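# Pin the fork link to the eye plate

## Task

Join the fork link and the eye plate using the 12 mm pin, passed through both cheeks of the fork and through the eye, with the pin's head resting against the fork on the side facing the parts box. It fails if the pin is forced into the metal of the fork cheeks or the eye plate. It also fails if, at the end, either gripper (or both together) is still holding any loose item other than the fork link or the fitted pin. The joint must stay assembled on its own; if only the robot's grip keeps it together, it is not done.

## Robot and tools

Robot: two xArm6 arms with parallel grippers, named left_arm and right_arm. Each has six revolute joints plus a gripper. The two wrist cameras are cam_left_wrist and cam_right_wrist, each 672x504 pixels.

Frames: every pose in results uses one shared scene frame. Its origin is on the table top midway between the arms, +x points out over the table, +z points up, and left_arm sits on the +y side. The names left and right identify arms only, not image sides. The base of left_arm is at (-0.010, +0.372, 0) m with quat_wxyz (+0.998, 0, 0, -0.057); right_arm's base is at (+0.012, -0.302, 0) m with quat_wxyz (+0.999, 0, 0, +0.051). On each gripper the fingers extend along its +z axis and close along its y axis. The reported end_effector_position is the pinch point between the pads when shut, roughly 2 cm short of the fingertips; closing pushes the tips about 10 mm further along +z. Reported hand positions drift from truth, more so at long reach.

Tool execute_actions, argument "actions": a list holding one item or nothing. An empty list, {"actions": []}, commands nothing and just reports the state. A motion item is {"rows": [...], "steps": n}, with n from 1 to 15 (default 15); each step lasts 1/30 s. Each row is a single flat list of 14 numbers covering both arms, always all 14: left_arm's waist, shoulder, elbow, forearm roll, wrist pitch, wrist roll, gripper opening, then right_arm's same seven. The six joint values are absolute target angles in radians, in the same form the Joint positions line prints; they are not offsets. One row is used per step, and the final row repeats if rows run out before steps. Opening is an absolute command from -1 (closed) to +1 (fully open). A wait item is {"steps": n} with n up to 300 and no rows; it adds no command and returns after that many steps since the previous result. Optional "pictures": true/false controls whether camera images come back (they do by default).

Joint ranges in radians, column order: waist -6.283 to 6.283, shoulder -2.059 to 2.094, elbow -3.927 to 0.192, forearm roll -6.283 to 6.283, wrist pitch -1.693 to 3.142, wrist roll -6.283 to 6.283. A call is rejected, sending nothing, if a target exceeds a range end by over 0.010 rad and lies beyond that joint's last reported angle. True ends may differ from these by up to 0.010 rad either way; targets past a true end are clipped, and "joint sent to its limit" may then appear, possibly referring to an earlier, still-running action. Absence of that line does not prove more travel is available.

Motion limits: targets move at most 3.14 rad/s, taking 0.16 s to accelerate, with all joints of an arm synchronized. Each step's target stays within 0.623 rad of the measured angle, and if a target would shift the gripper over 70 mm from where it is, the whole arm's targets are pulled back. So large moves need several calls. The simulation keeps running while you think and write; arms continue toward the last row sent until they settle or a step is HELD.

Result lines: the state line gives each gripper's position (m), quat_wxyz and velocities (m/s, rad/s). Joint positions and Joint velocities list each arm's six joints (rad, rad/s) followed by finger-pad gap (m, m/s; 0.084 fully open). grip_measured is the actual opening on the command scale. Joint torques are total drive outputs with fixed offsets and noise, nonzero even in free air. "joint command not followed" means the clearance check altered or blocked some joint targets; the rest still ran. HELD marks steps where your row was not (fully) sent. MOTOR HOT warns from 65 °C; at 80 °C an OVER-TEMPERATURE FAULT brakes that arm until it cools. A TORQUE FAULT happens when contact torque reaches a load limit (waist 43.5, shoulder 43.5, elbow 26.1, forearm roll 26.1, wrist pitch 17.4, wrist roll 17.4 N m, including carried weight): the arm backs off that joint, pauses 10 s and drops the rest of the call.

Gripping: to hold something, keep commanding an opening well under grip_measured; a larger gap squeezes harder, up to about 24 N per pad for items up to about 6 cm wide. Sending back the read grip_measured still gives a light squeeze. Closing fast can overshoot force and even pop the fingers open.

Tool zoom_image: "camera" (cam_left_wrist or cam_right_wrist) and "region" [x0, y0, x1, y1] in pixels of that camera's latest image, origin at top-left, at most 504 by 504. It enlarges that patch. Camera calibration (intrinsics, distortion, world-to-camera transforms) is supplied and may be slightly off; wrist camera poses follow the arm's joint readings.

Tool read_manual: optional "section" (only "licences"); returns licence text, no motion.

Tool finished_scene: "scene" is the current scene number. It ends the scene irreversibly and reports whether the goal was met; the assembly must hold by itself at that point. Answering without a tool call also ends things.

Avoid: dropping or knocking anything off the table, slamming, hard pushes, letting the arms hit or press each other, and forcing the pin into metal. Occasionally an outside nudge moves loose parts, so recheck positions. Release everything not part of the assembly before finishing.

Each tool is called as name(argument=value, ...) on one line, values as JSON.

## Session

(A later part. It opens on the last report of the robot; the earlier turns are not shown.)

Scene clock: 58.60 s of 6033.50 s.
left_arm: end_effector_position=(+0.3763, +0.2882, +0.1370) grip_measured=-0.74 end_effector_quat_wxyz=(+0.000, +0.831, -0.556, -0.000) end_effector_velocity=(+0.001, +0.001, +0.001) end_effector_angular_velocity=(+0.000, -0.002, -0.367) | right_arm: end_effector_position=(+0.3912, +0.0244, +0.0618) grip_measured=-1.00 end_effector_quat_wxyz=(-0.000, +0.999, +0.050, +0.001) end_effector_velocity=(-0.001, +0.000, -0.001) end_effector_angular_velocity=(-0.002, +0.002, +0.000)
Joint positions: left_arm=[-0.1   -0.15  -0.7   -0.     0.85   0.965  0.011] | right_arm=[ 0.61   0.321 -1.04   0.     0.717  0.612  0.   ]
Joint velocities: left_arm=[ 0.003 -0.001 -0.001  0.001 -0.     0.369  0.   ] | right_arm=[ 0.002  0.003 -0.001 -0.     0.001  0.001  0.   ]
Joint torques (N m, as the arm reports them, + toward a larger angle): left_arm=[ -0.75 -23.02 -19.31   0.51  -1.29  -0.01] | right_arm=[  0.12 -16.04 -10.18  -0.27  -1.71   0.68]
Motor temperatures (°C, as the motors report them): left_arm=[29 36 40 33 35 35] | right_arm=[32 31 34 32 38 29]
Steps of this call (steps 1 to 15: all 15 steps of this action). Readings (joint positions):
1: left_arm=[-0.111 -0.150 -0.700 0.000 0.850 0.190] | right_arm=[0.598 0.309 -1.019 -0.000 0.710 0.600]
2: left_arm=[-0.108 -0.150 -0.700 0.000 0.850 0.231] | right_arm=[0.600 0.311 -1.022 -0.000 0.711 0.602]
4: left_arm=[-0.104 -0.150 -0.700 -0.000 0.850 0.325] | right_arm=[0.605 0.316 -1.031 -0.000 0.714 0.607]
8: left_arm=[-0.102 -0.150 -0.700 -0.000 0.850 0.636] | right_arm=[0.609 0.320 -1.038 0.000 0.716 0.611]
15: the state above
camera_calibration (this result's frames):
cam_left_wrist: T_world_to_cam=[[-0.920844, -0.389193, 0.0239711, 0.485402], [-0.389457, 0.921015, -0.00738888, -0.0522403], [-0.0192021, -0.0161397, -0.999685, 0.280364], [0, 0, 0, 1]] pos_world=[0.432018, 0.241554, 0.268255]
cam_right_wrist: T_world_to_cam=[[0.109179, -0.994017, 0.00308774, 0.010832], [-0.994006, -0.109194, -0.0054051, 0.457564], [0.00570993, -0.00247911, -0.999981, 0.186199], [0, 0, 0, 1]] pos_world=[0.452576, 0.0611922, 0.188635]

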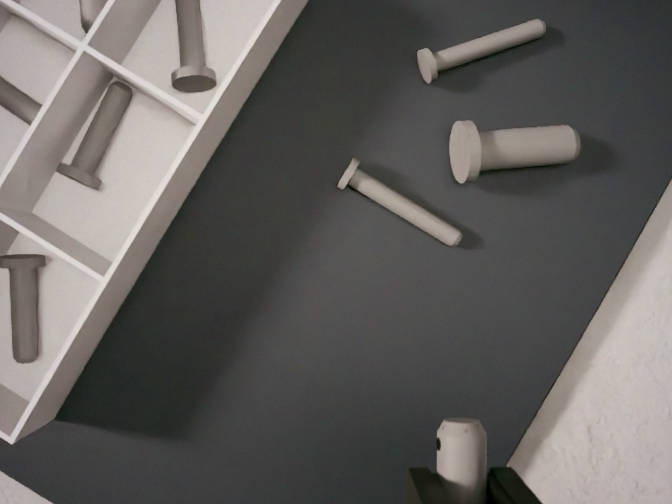

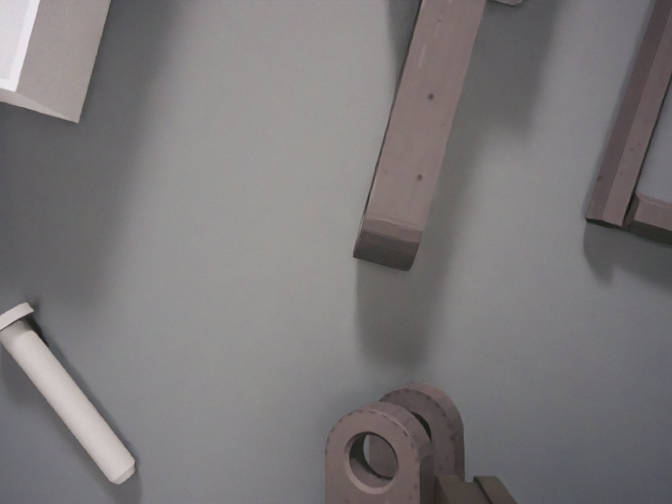

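Tipping. Continue while rising.

execute_actions(actions=[{"rows":[[-0.1,-0.15,-0.7,0,0.85,1.0,-1,0.6215,0.325,-1.0595,0,0.7345,0.623,-1]]}], pictures=false)

execute_actions(actions=[{"rows":[[-0.1,-0.15,-0.7,0,0.85,1.0,-1,0.633,0.332,-1.0797,0,0.748,0.635,-1]]}], pictures=false)

execute_actions(actions=[{"rows":[[-0.1,-0.15,-0.7,0,0.85,1.0,-1,0.72,0.2,-1.03,0,0.83,0.72,0]]}], pictures=false)

execute_actions(actions=[{"steps":20}])

Scene clock: 65.00 s of 6033.50 s.
left_arm: end_effector_position=(+0.3764, +0.2883, +0.1370) grip_measured=-0.74 end_effector_quat_wxyz=(+0.000, +0.821, -0.570, +0.000) end_effector_velocity=(-0.000, +0.000, -0.000) end_effector_angular_velocity=(+0.001, +0.001, -0.001) | right_arm: end_effector_position=(+0.3899, +0.0309, +0.0650) grip_measured=-1.00 end_effector_quat_wxyz=(+0.001, +0.999, +0.050, -0.001) end_effector_velocity=(+0.003, +0.004, +0.006) end_effector_angular_velocity=(+0.009, -0.011, +0.001)
Joint positions: left_arm=[-0.1   -0.15  -0.7   -0.     0.85   1.     0.011] | right_arm=[ 0.621  0.326 -1.059  0.     0.734  0.623  0.   ]
Joint velocities: left_arm=[-0.    -0.     0.001  0.001 -0.     0.     0.   ] | right_arm=[ 0.002 -0.006 -0.008 -0.    -0.001  0.001  0.   ]
Joint torques (N m, as the arm reports them, + toward a larger angle): left_arm=[ -0.54 -22.94 -19.3    0.56  -1.22   0.19] | right_arm=[ -0.07 -19.29 -11.83  -0.38  -1.57   0.7 ]
Motor temperatures (°C, as the motors report them): left_arm=[29 36 40 33 35 35] | right_arm=[32 31 34 32 38 29]
Steps of this call (steps 1 to 30: the robot went on to your last target; steps 31 to 90: nothing new was sent; then 2.90 s passed at rest; steps 91 to 105: all 15 steps of this action). Readings (joint positions):
91: left_arm=[-0.100 -0.150 -0.700 -0.000 0.850 1.000] | right_arm=[0.610 0.322 -1.039 0.000 0.717 0.612]
92: left_arm=[-0.100 -0.150 -0.700 -0.000 0.850 1.000] | right_arm=[0.611 0.323 -1.042 -0.000 0.720 0.614]
94: left_arm=[-0.100 -0.150 -0.700 0.000 0.850 1.000] | right_arm=[0.617 0.325 -1.050 0.000 0.727 0.618]
98: left_arm=[-0.100 -0.150 -0.700 -0.000 0.850 1.000] | right_arm=[0.621 0.327 -1.056 0.000 0.733 0.622]
105: the state above

Scene clock: 65.50 s of 6033.50 s.
left_arm: end_effector_position=(+0.3764, +0.2883, +0.1370) grip_measured=-0.74 end_effector_quat_wxyz=(+0.000, +0.821, -0.570, +0.000) end_effector_velocity=(+0.001, -0.000, +0.000) end_effector_angular_velocity=(+0.000, -0.001, +0.000) | right_arm: end_effector_position=(+0.3896, +0.0385, +0.0685) grip_measured=-1.00 end_effector_quat_wxyz=(+0.000, +0.999, +0.050, -0.000) end_effector_velocity=(+0.000, +0.002, +0.001) end_effector_angular_velocity=(+0.002, -0.002, +0.001)
Joint positions: left_arm=[-0.1   -0.15  -0.7    0.     0.85   1.     0.011] | right_arm=[ 0.633  0.332 -1.079  0.     0.748  0.635  0.   ]
Joint velocities: left_arm=[-0.    -0.    -0.001  0.    -0.    -0.     0.   ] | right_arm=[ 0.002 -0.001 -0.003  0.     0.     0.001  0.   ]
Joint torques (N m, as the arm reports them, + toward a larger angle): left_arm=[ -0.52 -22.48 -19.37   0.35  -1.29   0.44] | right_arm=[ -0.2  -19.77 -11.98  -0.38  -1.55   0.54]
Motor temperatures (°C, as the motors report them): left_arm=[29 36 40 33 35 35] | right_arm=[32 31 34 32 38 29]
Steps of this call (steps 1 to 15: all 15 steps of this action). Readings (joint positions):
1: left_arm=[-0.100 -0.150 -0.700 -0.000 0.850 1.000] | right_arm=[0.622 0.326 -1.059 0.000 0.735 0.623]
2: left_arm=[-0.100 -0.150 -0.700 0.000 0.850 1.000] | right_arm=[0.623 0.327 -1.062 0.000 0.737 0.625]
4: left_arm=[-0.100 -0.150 -0.700 -0.000 0.850 1.000] | right_arm=[0.628 0.330 -1.071 0.000 0.742 0.630]
8: left_arm=[-0.100 -0.150 -0.700 0.000 0.850 1.000] | right_arm=[0.632 0.331 -1.078 -0.000 0.747 0.634]
15: the state above

Scene clock: 66.00 s of 6033.50 s.
left_arm: end_effector_position=(+0.3764, +0.2883, +0.1370) grip_measured=-0.74 end_effector_quat_wxyz=(+0.000, +0.821, -0.570, +0.000) end_effector_velocity=(-0.000, -0.000, -0.000) end_effector_angular_velocity=(-0.000, +0.000, +0.001) | right_arm: end_effector_position=(+0.3460, +0.0555, +0.1084) grip_measured=-0.01 end_effector_quat_wxyz=(+0.001, +0.999, +0.050, -0.001) end_effector_velocity=(-0.003, +0.005, +0.008) end_effector_angular_velocity=(+0.007, -0.007, -0.001)
Joint positions: left_arm=[-0.1   -0.15  -0.7   -0.     0.85   1.     0.011] | right_arm=[ 0.718  0.203 -1.03  -0.     0.829  0.719  0.044]
Joint velocities: left_arm=[-0.     0.     0.    -0.001  0.    -0.001 -0.   ] | right_arm=[ 0.011 -0.016 -0.002 -0.     0.008  0.012  0.   ]
Joint torques (N m, as the arm reports them, + toward a larger angle): left_arm=[ -0.6  -22.62 -19.16   0.18  -1.23   0.47] | right_arm=[ -0.42 -18.01 -12.53  -0.26  -1.63   0.69]
Motor temperatures (°C, as the motors report them): left_arm=[29 36 40 33 35 35] | right_arm=[32 31 34 32 38 29]
Steps of this call (steps 1 to 15: all 15 steps of this action). Readings (joint positions):
1: left_arm=[-0.100 -0.150 -0.700 -0.000 0.850 1.000] | right_arm=[0.633 0.332 -1.079 0.000 0.748 0.635]
2: left_arm=[-0.100 -0.150 -0.700 -0.000 0.850 1.000] | right_arm=[0.635 0.328 -1.077 -0.000 0.751 0.639]
4: left_arm=[-0.100 -0.150 -0.700 -0.000 0.850 1.000] | right_arm=[0.659 0.293 -1.060 0.000 0.777 0.664]
8: left_arm=[-0.100 -0.150 -0.700 0.000 0.850 1.000] | right_arm=[0.710 0.215 -1.042 -0.000 0.816 0.707]
15: the state above

Scene clock: 66.67 s of 6033.50 s.
left_arm: end_effector_position=(+0.3764, +0.2883, +0.1370) grip_measured=-0.74 end_effector_quat_wxyz=(+0.000, +0.821, -0.570, +0.000) end_effector_velocity=(+0.000, -0.000, +0.000) end_effector_angular_velocity=(-0.000, -0.001, -0.001) | right_arm: end_effector_position=(+0.3457, +0.0563, +0.1097) grip_measured=-0.01 end_effector_quat_wxyz=(+0.000, +0.999, +0.051, -0.000) end_effector_velocity=(-0.001, +0.000, -0.000) end_effector_angular_velocity=(-0.001, +0.001, +0.001)
Joint positions: left_arm=[-0.1   -0.15  -0.7    0.     0.85   1.     0.011] | right_arm=[ 0.72   0.2   -1.03  -0.     0.83   0.72   0.044]
Joint velocities: left_arm=[ 0.    -0.    -0.001 -0.     0.     0.001  0.   ] | right_arm=[ 0.001  0.    -0.     0.     0.001  0.    -0.   ]
Joint torques (N m, as the arm reports them, + toward a larger angle): left_arm=[ -0.37 -23.09 -19.22   0.12  -1.22   0.28] | right_arm=[ -0.17 -18.12 -12.48  -0.43  -1.6    0.67]
Motor temperatures (°C, as the motors report them): left_arm=[29 36 40 33 35 35] | right_arm=[32 31 34 32 38 29]
Steps of this call (steps 1 to 15: the robot went on to your last target; steps 16 to 20: nothing new was sent). Readings (joint positions):
1: left_arm=[-0.100 -0.150 -0.700 -0.000 0.850 1.000] | right_arm=[0.719 0.202 -1.030 -0.000 0.829 0.719]
2: left_arm=[-0.100 -0.150 -0.700 -0.000 0.850 1.000] | right_arm=[0.719 0.202 -1.030 -0.000 0.829 0.719]
4: left_arm=[-0.100 -0.150 -0.700 -0.000 0.850 1.000] | right_arm=[0.719 0.201 -1.030 -0.000 0.830 0.720]
8: left_arm=[-0.100 -0.150 -0.700 -0.000 0.850 1.000] | right_arm=[0.720 0.200 -1.030 -0.000 0.830 0.720]
20: the state above
All arms were judged still, so your last target was given up. Only a new action makes them travel on or press farther. Fingers that are still opening or closing keep moving.
camera_calibration (this result's frames):
cam_left_wrist: T_world_to_cam=[[-0.933711, -0.357228, 0.0239287, 0.481122], [-0.357486, 0.933889, -0.00741683, -0.068081], [-0.0196972, -0.0154793, -0.999686, 0.28038], [0, 0, 0, 1]] pos_world=[0.430414, 0.239791, 0.268275]
cam_right_wrist: T_world_to_cam=[[0.111165, -0.993794, 0.0039575, 0.0465213], [-0.993791, -0.111181, -0.00415635, 0.415944], [0.00457055, -0.00347089, -0.999984, 0.234885], [0, 0, 0, 1]] pos_world=[0.407116, 0.0932929, 0.236426]

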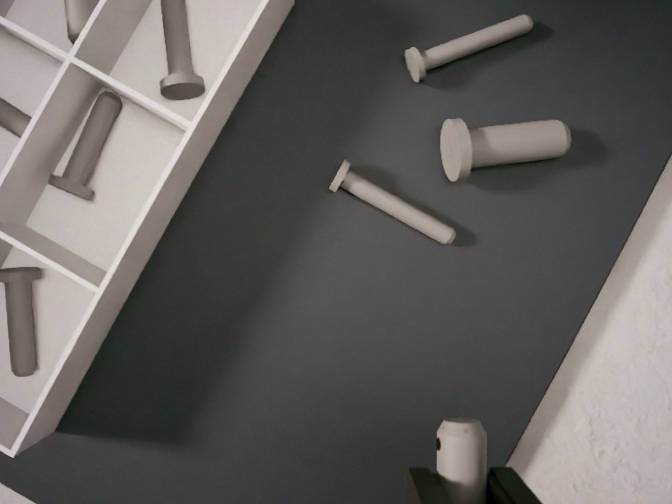

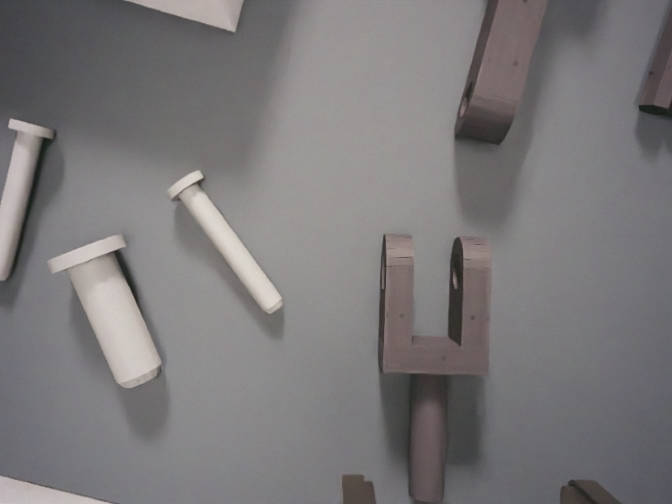

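execute_actions(actions=[{"rows":[[-0.1,-0.15,-0.7,0,0.85,1.0,-1,0.72,0.3493,-0.9861,0,0.6368,0.73,0]]}], pictures=false)

execute_actions(actions=[{"rows":[[-0.1,-0.15,-0.7,0,0.85,1.0,-1,0.72,0.3493,-0.9861,0,0.6368,0.73,0],[-0.1,-0.15,-0.7,0,0.85,1.0,-1,0.72,0.3493,-0.9861,0,0.6368,0.73,0],[-0.1,-0.15,-0.7,0,0.85,1.0,-1,0.72,0.3493,-0.9861,0,0.6368,0.73,-0.2],[-0.1,-0.15,-0.7,0,0.85,1.0,-1,0.72,0.3493,-0.9861,0,0.6368,0.73,-0.4],[-0.1,-0.15,-0.7,0,0.85,1.0,-1,0.72,0.3493,-0.9861,0,0.6368,0.73,-0.5],[-0.1,-0.15,-0.7,0,0.85,1.0,-1,0.72,0.3493,-0.9861,0,0.6368,0.73,-0.6],[-0.1,-0.15,-0.7,0,0.85,1.0,-1,0.72,0.3493,-0.9861,0,0.6368,0.73,-0.7],[-0.1,-0.15,-0.7,0,0.85,1.0,-1,0.72,0.3493,-0.9861,0,0.6368,0.73,-0.8],[-0.1,-0.15,-0.7,0,0.85,1.0,-1,0.72,0.3493,-0.9861,0,0.6368,0.73,-1]]}], pictures=false)

execute_actions(actions=[{"rows":[[-0.1,-0.15,-0.7,0,0.85,1.0,-1,0.7286,0.3609,-1.0061,0,0.6452,0.954,-1]]}], pictures=false)

execute_actions(actions=[{"steps":15}])

Scene clock: 85.13 s of 6033.50 s.
left_arm: end_effector_position=(+0.3764, +0.2883, +0.1370) grip_measured=-0.74 end_effector_quat_wxyz=(+0.000, +0.821, -0.570, +0.000) end_effector_velocity=(+0.001, -0.000, +0.001) end_effector_angular_velocity=(-0.001, -0.001, +0.001) | right_arm: end_effector_position=(+0.3463, +0.0569, +0.0377) grip_measured=-0.01 end_effector_quat_wxyz=(-0.001, +0.999, +0.046, +0.001) end_effector_velocity=(-0.001, -0.002, -0.011) end_effector_angular_velocity=(+0.001, -0.001, -0.004)
Joint positions: left_arm=[-0.1   -0.15  -0.7   -0.     0.85   1.     0.011] | right_arm=[ 0.72   0.346 -0.989 -0.     0.64   0.73   0.044]
Joint velocities: left_arm=[ 0.    -0.    -0.001 -0.001 -0.    -0.001 -0.   ] | right_arm=[-0.002  0.018  0.012  0.    -0.031  0.002 -0.   ]
Joint torques (N m, as the arm reports them, + toward a larger angle): left_arm=[ -0.68 -22.92 -18.98   0.43  -1.36   0.36] | right_arm=[ -0.12 -18.93 -11.    -0.24  -1.37   0.63]
Motor temperatures (°C, as the motors report them): left_arm=[29 36 41 33 35 35] | right_arm=[32 32 34 32 38 29]
Steps of this call (steps 1 to 90: nothing new was sent; then 14.97 s passed at rest; steps 91 to 105: all 15 steps of this action). Readings (joint positions):
91: left_arm=[-0.100 -0.150 -0.700 -0.000 0.850 1.000] | right_arm=[0.720 0.200 -1.030 -0.000 0.830 0.720]
92: left_arm=[-0.100 -0.150 -0.700 -0.000 0.850 1.000] | right_arm=[0.720 0.203 -1.030 -0.000 0.824 0.720]
94: left_arm=[-0.100 -0.150 -0.700 0.000 0.850 1.000] | right_arm=[0.720 0.231 -1.025 -0.000 0.780 0.723]
98: left_arm=[-0.100 -0.150 -0.700 -0.000 0.850 1.000] | right_arm=[0.720 0.327 -0.988 0.000 0.676 0.728]
105: the state above

Scene clock: 85.63 s of 6033.50 s.
left_arm: end_effector_position=(+0.3764, +0.2883, +0.1370) grip_measured=-0.74 end_effector_quat_wxyz=(+0.000, +0.821, -0.570, +0.000) end_effector_velocity=(+0.000, -0.000, +0.000) end_effector_angular_velocity=(-0.000, -0.001, -0.000) | right_arm: end_effector_position=(+0.3455, +0.0561, +0.0354) grip_measured=-0.74 end_effector_quat_wxyz=(-0.000, +0.999, +0.046, +0.000) end_effector_velocity=(-0.000, +0.000, -0.000) end_effector_angular_velocity=(-0.000, +0.000, +0.001)
Joint positions: left_arm=[-0.1   -0.15  -0.7    0.     0.85   1.     0.011] | right_arm=[ 0.72   0.349 -0.986 -0.     0.637  0.73   0.011]
Joint velocities: left_arm=[-0.    -0.    -0.001 -0.    -0.     0.    -0.   ] | right_arm=[ 0.001  0.     0.     0.    -0.    -0.     0.   ]
Joint torques (N m, as the arm reports them, + toward a larger angle): left_arm=[ -0.07 -22.91 -19.26   0.3   -1.28   0.38] | right_arm=[  0.   -18.8  -11.07  -0.36  -1.71   0.48]
Motor temperatures (°C, as the motors report them): left_arm=[29 36 41 33 35 35] | right_arm=[32 32 34 32 38 29]
Steps of this call (steps 1 to 15: all 15 steps of this action). Readings (joint positions):
1: left_arm=[-0.100 -0.150 -0.700 -0.000 0.850 1.000] | right_arm=[0.720 0.346 -0.988 -0.000 0.639 0.730]
2: left_arm=[-0.100 -0.150 -0.700 -0.000 0.850 1.000] | right_arm=[0.720 0.347 -0.988 -0.000 0.638 0.730]
4: left_arm=[-0.100 -0.150 -0.700 0.000 0.850 1.000] | right_arm=[0.720 0.348 -0.987 -0.000 0.638 0.730]
8: left_arm=[-0.100 -0.150 -0.700 0.000 0.850 1.000] | right_arm=[0.720 0.349 -0.986 -0.000 0.637 0.730]
15: the state above

Scene clock: 86.13 s of 6033.50 s.
left_arm: end_effector_position=(+0.3764, +0.2883, +0.1370) grip_measured=-0.74 end_effector_quat_wxyz=(+0.000, +0.821, -0.570, +0.000) end_effector_velocity=(-0.000, -0.000, -0.000) end_effector_angular_velocity=(-0.000, +0.000, +0.000) | right_arm: end_effector_position=(+0.3455, +0.0622, +0.0356) grip_measured=-0.74 end_effector_quat_wxyz=(+0.000, +0.998, -0.060, -0.000) end_effector_velocity=(+0.001, -0.000, -0.000) end_effector_angular_velocity=(-0.002, +0.001, -0.042)
Joint positions: left_arm=[-0.1   -0.15  -0.7   -0.     0.85   1.     0.011] | right_arm=[ 0.728  0.361 -1.006  0.     0.645  0.95   0.011]
Joint velocities: left_arm=[-0.     0.     0.    -0.001  0.     0.    -0.   ] | right_arm=[-0.002  0.002 -0.003  0.     0.003  0.041  0.   ]
Joint torques (N m, as the arm reports them, + toward a larger angle): left_arm=[ -0.7  -22.96 -19.28   0.21  -1.36   0.34] | right_arm=[ -0.3  -19.76 -11.23  -0.34  -1.39   0.68]
Motor temperatures (°C, as the motors report them): left_arm=[29 36 41 33 35 35] | right_arm=[32 32 34 32 38 29]
Steps of this call (steps 1 to 15: all 15 steps of this action). Readings (joint positions):
1: left_arm=[-0.100 -0.150 -0.700 0.000 0.850 1.000] | right_arm=[0.720 0.349 -0.986 -0.000 0.637 0.730]
2: left_arm=[-0.100 -0.150 -0.700 -0.000 0.850 1.000] | right_arm=[0.720 0.349 -0.987 0.000 0.637 0.736]
4: left_arm=[-0.100 -0.150 -0.700 -0.000 0.850 1.000] | right_arm=[0.722 0.352 -0.991 0.000 0.638 0.780]
8: left_arm=[-0.100 -0.150 -0.700 -0.000 0.850 1.000] | right_arm=[0.727 0.359 -1.002 0.000 0.643 0.907]
15: the state above

Scene clock: 86.63 s of 6033.50 s.
left_arm: end_effector_position=(+0.3764, +0.2883, +0.1370) grip_measured=-0.74 end_effector_quat_wxyz=(+0.000, +0.821, -0.570, +0.000) end_effector_velocity=(+0.000, -0.000, +0.001) end_effector_angular_velocity=(-0.002, -0.001, +0.001) | right_arm: end_effector_position=(+0.3455, +0.0623, +0.0357) grip_measured=-0.74 end_effector_quat_wxyz=(+0.000, +0.998, -0.062, -0.000) end_effector_velocity=(+0.001, -0.000, +0.001) end_effector_angular_velocity=(+0.001, -0.001, -0.002)
Joint positions: left_arm=[-0.1   -0.15  -0.7   -0.     0.85   1.     0.011] | right_arm=[ 0.729  0.361 -1.006 -0.     0.645  0.954  0.011]
Joint velocities: left_arm=[-0.    -0.    -0.001 -0.002 -0.     0.    -0.   ] | right_arm=[-0.002 -0.001 -0.     0.    -0.     0.     0.   ]
Joint torques (N m, as the arm reports them, + toward a larger angle): left_arm=[ -0.52 -23.25 -19.13   0.32  -1.25   0.33] | right_arm=[ -0.11 -19.88 -11.45  -0.2   -1.5    0.73]
Motor temperatures (°C, as the motors report them): left_arm=[29 36 41 33 35 35] | right_arm=[32 32 34 32 38 29]
Steps of this call (steps 1 to 15: the robot went on to your last target). Readings (joint positions):
1: left_arm=[-0.100 -0.150 -0.700 0.000 0.850 1.000] | right_arm=[0.728 0.361 -1.006 0.000 0.645 0.951]
2: left_arm=[-0.100 -0.150 -0.700 0.000 0.850 1.000] | right_arm=[0.729 0.361 -1.006 0.000 0.645 0.952]
4: left_arm=[-0.100 -0.150 -0.700 -0.000 0.850 1.000] | right_arm=[0.729 0.361 -1.006 0.000 0.645 0.953]
8: left_arm=[-0.100 -0.150 -0.700 -0.000 0.850 1.000] | right_arm=[0.729 0.361 -1.006 0.000 0.645 0.954]
15: the state above
All arms were judged still, so your last target was given up. Only a new action makes them travel on or press farther. Fingers that are still opening or closing keep moving.
camera_calibration (this result's frames):
cam_left_wrist: T_world_to_cam=[[-0.933711, -0.357228, 0.0239291, 0.481122], [-0.357486, 0.933889, -0.00741669, -0.068081], [-0.0196977, -0.0154794, -0.999686, 0.28038], [0, 0, 0, 1]] pos_world=[0.430414, 0.239791, 0.268275]
cam_right_wrist: T_world_to_cam=[[-0.113732, -0.993503, 0.00411173, 0.130528], [-0.993505, 0.113715, -0.00405628, 0.402024], [0.00356236, -0.00454635, -0.999983, 0.161263], [0, 0, 0, 1]] pos_world=[0.413684, 0.0846972, 0.162354]

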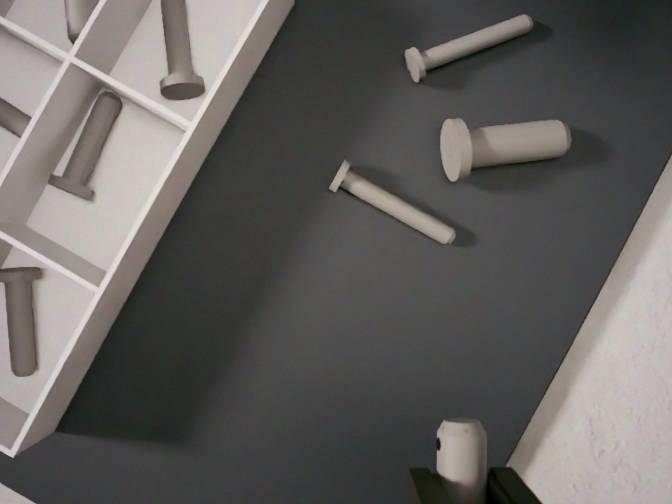

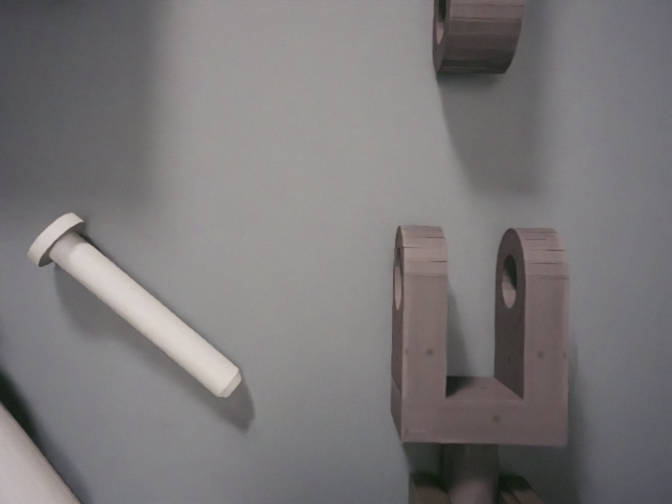

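execute_actions(actions=[{"rows":[[-0.1,-0.15,-0.7,0,0.85,1.0,-1,0.682,0.4107,-1.0851,0,0.6744,0.9075,-1]]}], pictures=false)

execute_actions(actions=[{"steps":15}])

Scene clock: 95.60 s of 6033.50 s.
left_arm: end_effector_position=(+0.3764, +0.2883, +0.1370) grip_measured=-0.74 end_effector_quat_wxyz=(+0.000, +0.821, -0.570, +0.000) end_effector_velocity=(-0.000, -0.000, -0.000) end_effector_angular_velocity=(-0.000, +0.000, +0.001) | right_arm: end_effector_position=(+0.3749, +0.0596, +0.0358) grip_measured=-0.74 end_effector_quat_wxyz=(+0.000, +0.998, -0.062, -0.000) end_effector_velocity=(+0.003, +0.001, +0.000) end_effector_angular_velocity=(+0.001, -0.001, +0.003)
Joint positions: left_arm=[-0.1   -0.15  -0.7   -0.     0.85   1.     0.011] | right_arm=[ 0.683  0.41  -1.084  0.     0.674  0.908  0.011]
Joint velocities: left_arm=[-0.    -0.     0.001 -0.     0.    -0.    -0.   ] | right_arm=[-0.002  0.005 -0.009 -0.     0.003 -0.005 -0.   ]
Joint torques (N m, as the arm reports them, + toward a larger angle): left_arm=[ -0.39 -23.31 -19.37   0.24  -1.29   0.44] | right_arm=[ -0.35 -20.67 -12.07  -0.33  -1.64   0.64]
Motor temperatures (°C, as the motors report them): left_arm=[29 36 41 33 35 35] | right_arm=[32 32 34 32 38 29]
Steps of this call (steps 1 to 90: nothing new was sent; then 5.47 s passed at rest; steps 91 to 105: all 15 steps of this action). Readings (joint positions):
91: left_arm=[-0.100 -0.150 -0.700 -0.000 0.850 1.000] | right_arm=[0.728 0.361 -1.006 0.000 0.645 0.954]
92: left_arm=[-0.100 -0.150 -0.700 0.000 0.850 1.000] | right_arm=[0.726 0.364 -1.010 0.000 0.648 0.951]
94: left_arm=[-0.100 -0.150 -0.700 0.000 0.850 1.000] | right_arm=[0.710 0.383 -1.041 0.000 0.659 0.933]
98: left_arm=[-0.100 -0.150 -0.700 0.000 0.850 1.000] | right_arm=[0.686 0.405 -1.076 -0.000 0.670 0.913]
105: the state above

Scene clock: 96.10 s of 6033.50 s.
left_arm: end_effector_position=(+0.3764, +0.2883, +0.1370) grip_measured=-0.74 end_effector_quat_wxyz=(+0.000, +0.821, -0.570, +0.000) end_effector_velocity=(-0.000, +0.000, -0.000) end_effector_angular_velocity=(+0.000, +0.000, -0.000) | right_arm: end_effector_position=(+0.3754, +0.0596, +0.0359) grip_measured=-0.74 end_effector_quat_wxyz=(+0.000, +0.998, -0.062, -0.000) end_effector_velocity=(+0.001, -0.001, -0.001) end_effector_angular_velocity=(-0.001, +0.001, -0.002)
Joint positions: left_arm=[-0.1   -0.15  -0.7    0.     0.85   1.     0.011] | right_arm=[ 0.682  0.411 -1.085 -0.     0.674  0.908  0.011]
Joint velocities: left_arm=[ 0. -0.  0. -0.  0.  0. -0.] | right_arm=[-0.002  0.002 -0.     0.    -0.    -0.    -0.   ]
Joint torques (N m, as the arm reports them, + toward a larger angle): left_arm=[ -0.41 -23.28 -19.38   0.27  -1.45   0.29] | right_arm=[ -0.41 -21.   -12.    -0.43  -1.76   0.66]
Motor temperatures (°C, as the motors report them): left_arm=[29 36 41 33 35 35] | right_arm=[32 32 34 32 38 29]
Steps of this call (steps 1 to 15: the robot went on to your last target). Readings (joint positions):
1: left_arm=[-0.100 -0.150 -0.700 -0.000 0.850 1.000] | right_arm=[0.683 0.410 -1.084 0.000 0.674 0.908]
2: left_arm=[-0.100 -0.150 -0.700 -0.000 0.850 1.000] | right_arm=[0.682 0.410 -1.084 0.000 0.674 0.908]
4: left_arm=[-0.100 -0.150 -0.700 0.000 0.850 1.000] | right_arm=[0.682 0.410 -1.085 -0.000 0.674 0.908]
8: left_arm=[-0.100 -0.150 -0.700 -0.000 0.850 1.000] | right_arm=[0.682 0.411 -1.085 -0.000 0.674 0.908]
15: the state above
All arms were judged still, so your last target was given up. Only a new action makes them travel on or press farther. Fingers that are still opening or closing keep moving.
camera_calibration (this result's frames):
cam_left_wrist: T_world_to_cam=[[-0.933711, -0.357228, 0.023929, 0.481122], [-0.357486, 0.933889, -0.00741658, -0.0680811], [-0.0196977, -0.0154792, -0.999686, 0.28038], [0, 0, 0, 1]] pos_world=[0.430414, 0.239791, 0.268275]
cam_right_wrist: T_world_to_cam=[[-0.113815, -0.993494, 0.00394881, 0.13125], [-0.993495, 0.113799, -0.00417298, 0.432001], [0.00369646, -0.00439807, -0.999983, 0.161263], [0, 0, 0, 1]] pos_world=[0.443534, 0.0819444, 0.162544]

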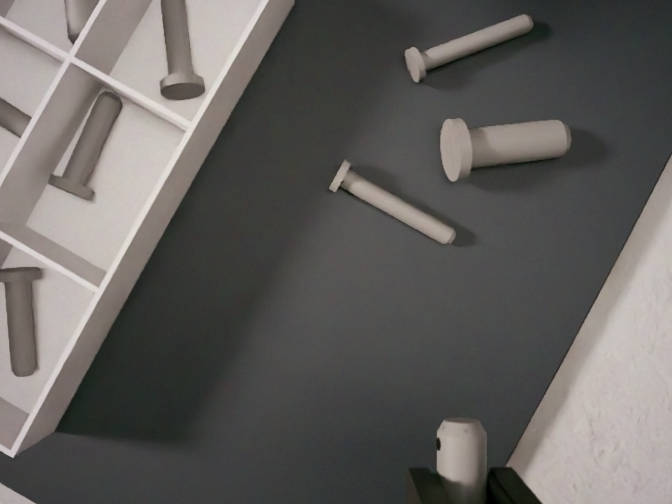

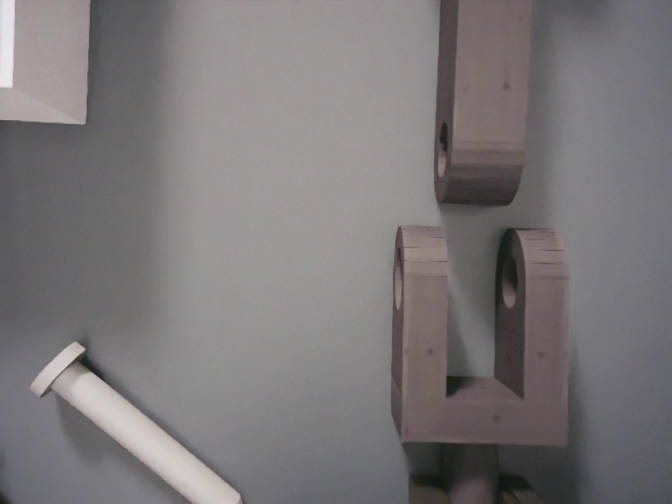

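execute_actions(actions=[{"rows":[[-0.1,-0.15,-0.7,0,0.85,1.0,-1,0.6853,0.4169,-1.0949,0,0.678,0.946,-1]]}], pictures=false)

execute_actions(actions=[{"steps":10}])

Scene clock: 102.30 s of 6033.50 s.
left_arm: end_effector_position=(+0.3764, +0.2883, +0.1370) grip_measured=-0.74 end_effector_quat_wxyz=(+0.000, +0.821, -0.570, +0.000) end_effector_velocity=(-0.000, +0.000, -0.000) end_effector_angular_velocity=(+0.000, +0.000, -0.001) | right_arm: end_effector_position=(+0.3758, +0.0623, +0.0359) grip_measured=-0.74 end_effector_quat_wxyz=(-0.000, +0.997, -0.080, +0.000) end_effector_velocity=(+0.001, +0.000, +0.000) end_effector_angular_velocity=(+0.001, -0.001, -0.005)
Joint positions: left_arm=[-0.1   -0.15  -0.7   -0.     0.85   1.     0.011] | right_arm=[ 0.685  0.417 -1.095 -0.     0.678  0.946  0.011]
Joint velocities: left_arm=[-0.    -0.     0.     0.001  0.     0.001  0.   ] | right_arm=[-0.001  0.001 -0.001 -0.    -0.002  0.004 -0.   ]
Joint torques (N m, as the arm reports them, + toward a larger angle): left_arm=[ -0.41 -23.02 -19.32   0.24  -1.35   0.26] | right_arm=[ -0.13 -21.15 -12.04  -0.24  -1.75   0.62]
Motor temperatures (°C, as the motors report them): left_arm=[29 36 41 33 35 35] | right_arm=[32 32 34 32 38 29]
Steps of this call (steps 1 to 90: nothing new was sent; then 2.70 s passed at rest; steps 91 to 105: all 15 steps of this action). Readings (joint positions):
91: left_arm=[-0.100 -0.150 -0.700 -0.000 0.850 1.000] | right_arm=[0.682 0.411 -1.085 0.000 0.674 0.908]
92: left_arm=[-0.100 -0.150 -0.700 0.000 0.850 1.000] | right_arm=[0.682 0.411 -1.086 -0.000 0.675 0.913]
94: left_arm=[-0.100 -0.150 -0.700 -0.000 0.850 1.000] | right_arm=[0.684 0.414 -1.090 -0.000 0.676 0.929]
98: left_arm=[-0.100 -0.150 -0.700 -0.000 0.850 1.000] | right_arm=[0.685 0.416 -1.094 -0.000 0.678 0.942]
105: the state above

Scene clock: 102.63 s of 6033.50 s.
left_arm: end_effector_position=(+0.3764, +0.2883, +0.1370) grip_measured=-0.74 end_effector_quat_wxyz=(+0.000, +0.821, -0.570, +0.000) end_effector_velocity=(+0.000, -0.000, -0.000) end_effector_angular_velocity=(-0.000, +0.000, +0.001) | right_arm: end_effector_position=(+0.3758, +0.0624, +0.0358) grip_measured=-0.74 end_effector_quat_wxyz=(-0.000, +0.997, -0.080, +0.000) end_effector_velocity=(+0.001, +0.000, +0.001) end_effector_angular_velocity=(+0.001, -0.001, -0.001)
Joint positions: left_arm=[-0.1   -0.15  -0.7   -0.     0.85   1.     0.011] | right_arm=[ 0.685  0.417 -1.095 -0.     0.678  0.946  0.011]
Joint velocities: left_arm=[-0.     0.    -0.    -0.     0.    -0.001  0.   ] | right_arm=[-0.001 -0.002 -0.     0.     0.     0.    -0.   ]
Joint torques (N m, as the arm reports them, + toward a larger angle): left_arm=[ -0.43 -23.12 -19.37   0.48  -1.26   0.32] | right_arm=[  0.01 -21.22 -11.97  -0.27  -1.68   0.56]
Motor temperatures (°C, as the motors report them): left_arm=[29 36 41 33 35 35] | right_arm=[32 32 34 32 38 29]
Steps of this call (steps 1 to 10: the robot went on to your last target). Readings (joint positions):
1: left_arm=[-0.100 -0.150 -0.700 -0.000 0.850 1.000] | right_arm=[0.685 0.417 -1.095 -0.000 0.678 0.946]
2: left_arm=[-0.100 -0.150 -0.700 0.000 0.850 1.000] | right_arm=[0.685 0.417 -1.095 -0.000 0.678 0.946]
4: left_arm=[-0.100 -0.150 -0.700 -0.000 0.850 1.000] | right_arm=[0.685 0.417 -1.095 -0.000 0.678 0.946]
8: left_arm=[-0.100 -0.150 -0.700 0.000 0.850 1.000] | right_arm=[0.685 0.417 -1.095 -0.000 0.678 0.946]
10: the state above
camera_calibration (this result's frames):
cam_left_wrist: T_world_to_cam=[[-0.933711, -0.357228, 0.0239289, 0.481122], [-0.357486, 0.933889, -0.00741672, -0.068081], [-0.0196975, -0.0154793, -0.999686, 0.28038], [0, 0, 0, 1]] pos_world=[0.430414, 0.239791, 0.268275]
cam_right_wrist: T_world_to_cam=[[-0.148739, -0.988869, 0.00392698, 0.146913], [-0.98887, 0.148723, -0.00419307, 0.428198], [0.00356237, -0.00450695, -0.999983, 0.161322], [0, 0, 0, 1]] pos_world=[0.444709, 0.0823217, 0.162538]

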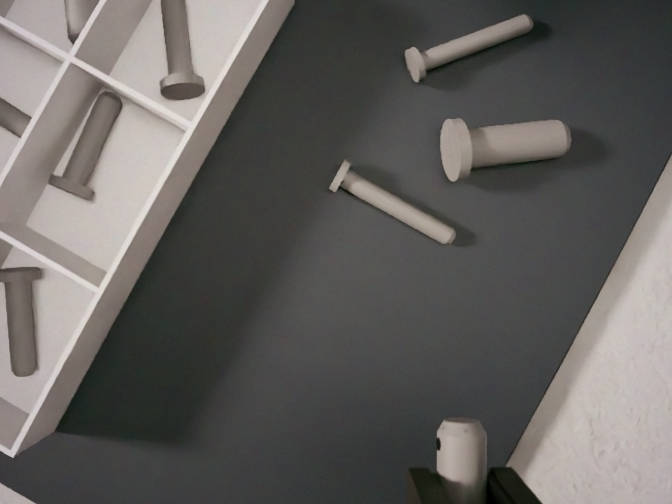

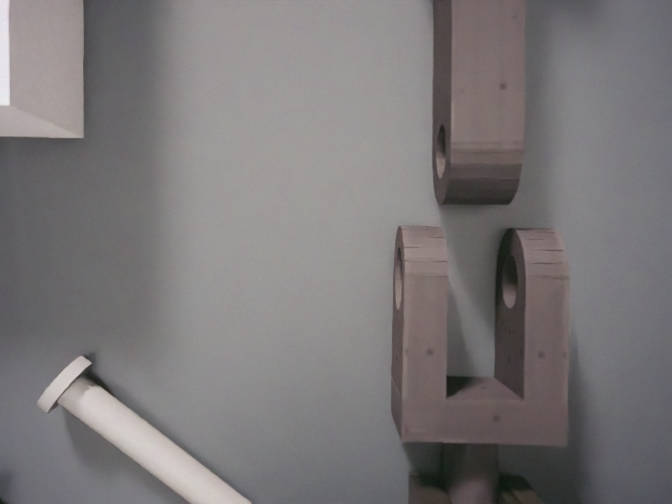

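execute_actions(actions=[{"rows":[[-0.1,-0.15,-0.7,0,0.85,1.0,-1,0.6635,0.4415,-1.1345,0,0.693,0.924,-1]]}], pictures=false)

execute_actions(actions=[{"rows":[[-0.1,-0.15,-0.7,0,0.85,1.0,-1,0.6414,0.4665,-1.1741,0,0.7077,0.902,-1]]}], pictures=false)

execute_actions(actions=[{"steps":10}])

Scene clock: 111.87 s of 6033.50 s.
left_arm: end_effector_position=(+0.3764, +0.2883, +0.1370) grip_measured=-0.74 end_effector_quat_wxyz=(+0.000, +0.821, -0.570, +0.000) end_effector_velocity=(+0.000, +0.000, +0.001) end_effector_angular_velocity=(+0.000, -0.001, -0.001) | right_arm: end_effector_position=(+0.3900, +0.0607, +0.0359) grip_measured=-0.74 end_effector_quat_wxyz=(+0.000, +0.997, -0.080, -0.000) end_effector_velocity=(+0.001, -0.001, -0.001) end_effector_angular_velocity=(-0.002, +0.002, -0.000)
Joint positions: left_arm=[-0.1   -0.15  -0.7    0.     0.85   1.     0.011] | right_arm=[ 0.664  0.441 -1.134  0.     0.693  0.924  0.011]
Joint velocities: left_arm=[ 0.    -0.    -0.001  0.     0.     0.001  0.   ] | right_arm=[-0.002  0.003 -0.004 -0.     0.003 -0.002  0.   ]
Joint torques (N m, as the arm reports them, + toward a larger angle): left_arm=[ -0.31 -22.74 -19.3    0.18  -1.12   0.24] | right_arm=[ -0.14 -21.63 -12.18  -0.39  -1.71   0.57]
Motor temperatures (°C, as the motors report them): left_arm=[29 36 41 33 35 35] | right_arm=[32 32 34 32 38 29]
Steps of this call (steps 1 to 15: the robot went on to your last target; steps 16 to 90: nothing new was sent; then 5.73 s passed at rest; steps 91 to 105: all 15 steps of this action). Readings (joint positions):
91: left_arm=[-0.100 -0.150 -0.700 -0.000 0.850 1.000] | right_arm=[0.685 0.417 -1.095 0.000 0.678 0.946]
92: left_arm=[-0.100 -0.150 -0.700 0.000 0.850 1.000] | right_arm=[0.684 0.419 -1.099 0.000 0.680 0.943]
94: left_arm=[-0.100 -0.150 -0.700 0.000 0.850 1.000] | right_arm=[0.674 0.430 -1.116 0.000 0.686 0.934]
98: left_arm=[-0.100 -0.150 -0.700 0.000 0.850 1.000] | right_arm=[0.665 0.439 -1.131 0.000 0.691 0.926]
105: the state above

Scene clock: 112.37 s of 6033.50 s.
left_arm: end_effector_position=(+0.3764, +0.2883, +0.1370) grip_measured=-0.74 end_effector_quat_wxyz=(+0.000, +0.821, -0.570, +0.000) end_effector_velocity=(-0.000, +0.000, -0.000) end_effector_angular_velocity=(+0.000, +0.000, -0.000) | right_arm: end_effector_position=(+0.4045, +0.0583, +0.0358) grip_measured=-0.74 end_effector_quat_wxyz=(-0.000, +0.997, -0.080, +0.000) end_effector_velocity=(+0.002, +0.000, +0.000) end_effector_angular_velocity=(+0.002, -0.002, +0.000)
Joint positions: left_arm=[-0.1   -0.15  -0.7    0.     0.85   1.     0.011] | right_arm=[ 0.642  0.466 -1.174  0.     0.708  0.902  0.011]
Joint velocities: left_arm=[ 0.  0.  0. -0.  0.  0.  0.] | right_arm=[-0.002  0.002 -0.004  0.    -0.001 -0.002 -0.   ]
Joint torques (N m, as the arm reports them, + toward a larger angle): left_arm=[ -0.57 -23.   -19.37   0.32  -1.23   0.36] | right_arm=[ -0.71 -21.33 -12.07  -0.56  -1.81   0.52]
Motor temperatures (°C, as the motors report them): left_arm=[29 36 41 33 35 35] | right_arm=[32 32 34 32 38 29]
Steps of this call (steps 1 to 15: all 15 steps of this action). Readings (joint positions):
1: left_arm=[-0.100 -0.150 -0.700 -0.000 0.850 1.000] | right_arm=[0.664 0.441 -1.134 0.000 0.693 0.924]
2: left_arm=[-0.100 -0.150 -0.700 -0.000 0.850 1.000] | right_arm=[0.662 0.444 -1.138 0.000 0.695 0.921]
4: left_arm=[-0.100 -0.150 -0.700 -0.000 0.850 1.000] | right_arm=[0.652 0.455 -1.156 0.000 0.701 0.912]
8: left_arm=[-0.100 -0.150 -0.700 -0.000 0.850 1.000] | right_arm=[0.643 0.464 -1.170 -0.000 0.706 0.904]
15: the state above

Scene clock: 112.70 s of 6033.50 s.
left_arm: end_effector_position=(+0.3764, +0.2883, +0.1370) grip_measured=-0.74 end_effector_quat_wxyz=(+0.000, +0.821, -0.570, +0.000) end_effector_velocity=(-0.000, -0.000, -0.000) end_effector_angular_velocity=(-0.001, +0.001, +0.000) | right_arm: end_effector_position=(+0.4047, +0.0583, +0.0357) grip_measured=-0.74 end_effector_quat_wxyz=(-0.000, +0.997, -0.080, +0.000) end_effector_velocity=(-0.000, +0.000, -0.000) end_effector_angular_velocity=(-0.000, +0.000, +0.001)
Joint positions: left_arm=[-0.1   -0.15  -0.7    0.     0.85   1.     0.011] | right_arm=[ 0.642  0.466 -1.174  0.     0.708  0.902  0.011]
Joint velocities: left_arm=[-0.    -0.     0.001 -0.001  0.     0.    -0.   ] | right_arm=[ 0.001  0.    -0.     0.    -0.    -0.    -0.   ]
Joint torques (N m, as the arm reports them, + toward a larger angle): left_arm=[  0.05 -23.19 -19.35   0.14  -1.35   0.29] | right_arm=[ -0.96 -21.3  -11.9   -0.62  -1.76   0.65]
Motor temperatures (°C, as the motors report them): left_arm=[29 36 41 33 35 35] | right_arm=[32 32 34 32 38 29]
Steps of this call (steps 1 to 10: the robot went on to your last target). Readings (joint positions):
1: left_arm=[-0.100 -0.150 -0.700 -0.000 0.850 1.000] | right_arm=[0.642 0.466 -1.174 0.000 0.708 0.902]
2: left_arm=[-0.100 -0.150 -0.700 -0.000 0.850 1.000] | right_arm=[0.642 0.466 -1.174 0.000 0.708 0.902]
4: left_arm=[-0.100 -0.150 -0.700 -0.000 0.850 1.000] | right_arm=[0.642 0.466 -1.174 0.000 0.708 0.902]
8: left_arm=[-0.100 -0.150 -0.700 0.000 0.850 1.000] | right_arm=[0.642 0.466 -1.174 0.000 0.708 0.902]
10: the state above
camera_calibration (this result's frames):
cam_left_wrist: T_world_to_cam=[[-0.933711, -0.357228, 0.0239287, 0.481122], [-0.357486, 0.933889, -0.00741679, -0.068081], [-0.0196973, -0.0154793, -0.999686, 0.28038], [0, 0, 0, 1]] pos_world=[0.430414, 0.23979, 0.268275]
cam_right_wrist: T_world_to_cam=[[-0.148534, -0.9889, 0.00381929, 0.147077], [-0.988901, 0.148518, -0.00425854, 0.457379], [0.00364404, -0.00440944, -0.999984, 0.161056], [0, 0, 0, 1]] pos_world=[0.473561, 0.0782255, 0.162439]

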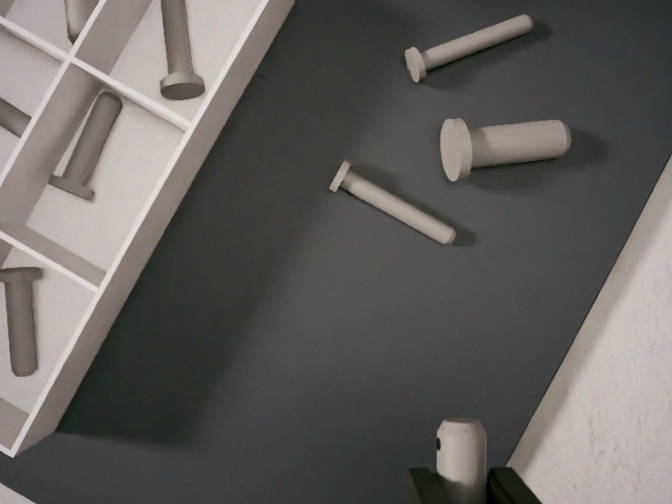

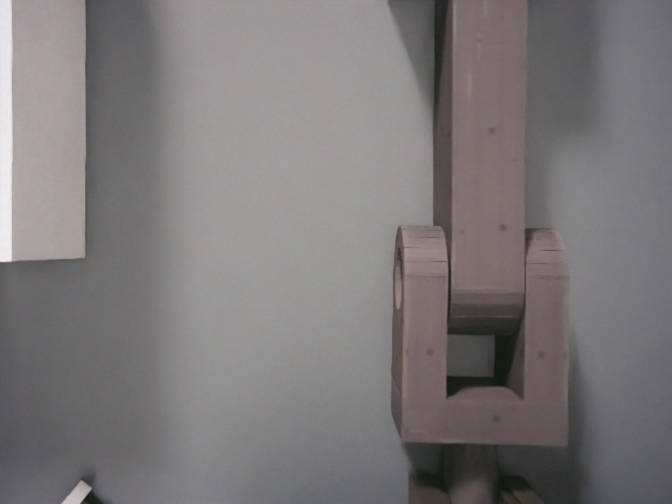

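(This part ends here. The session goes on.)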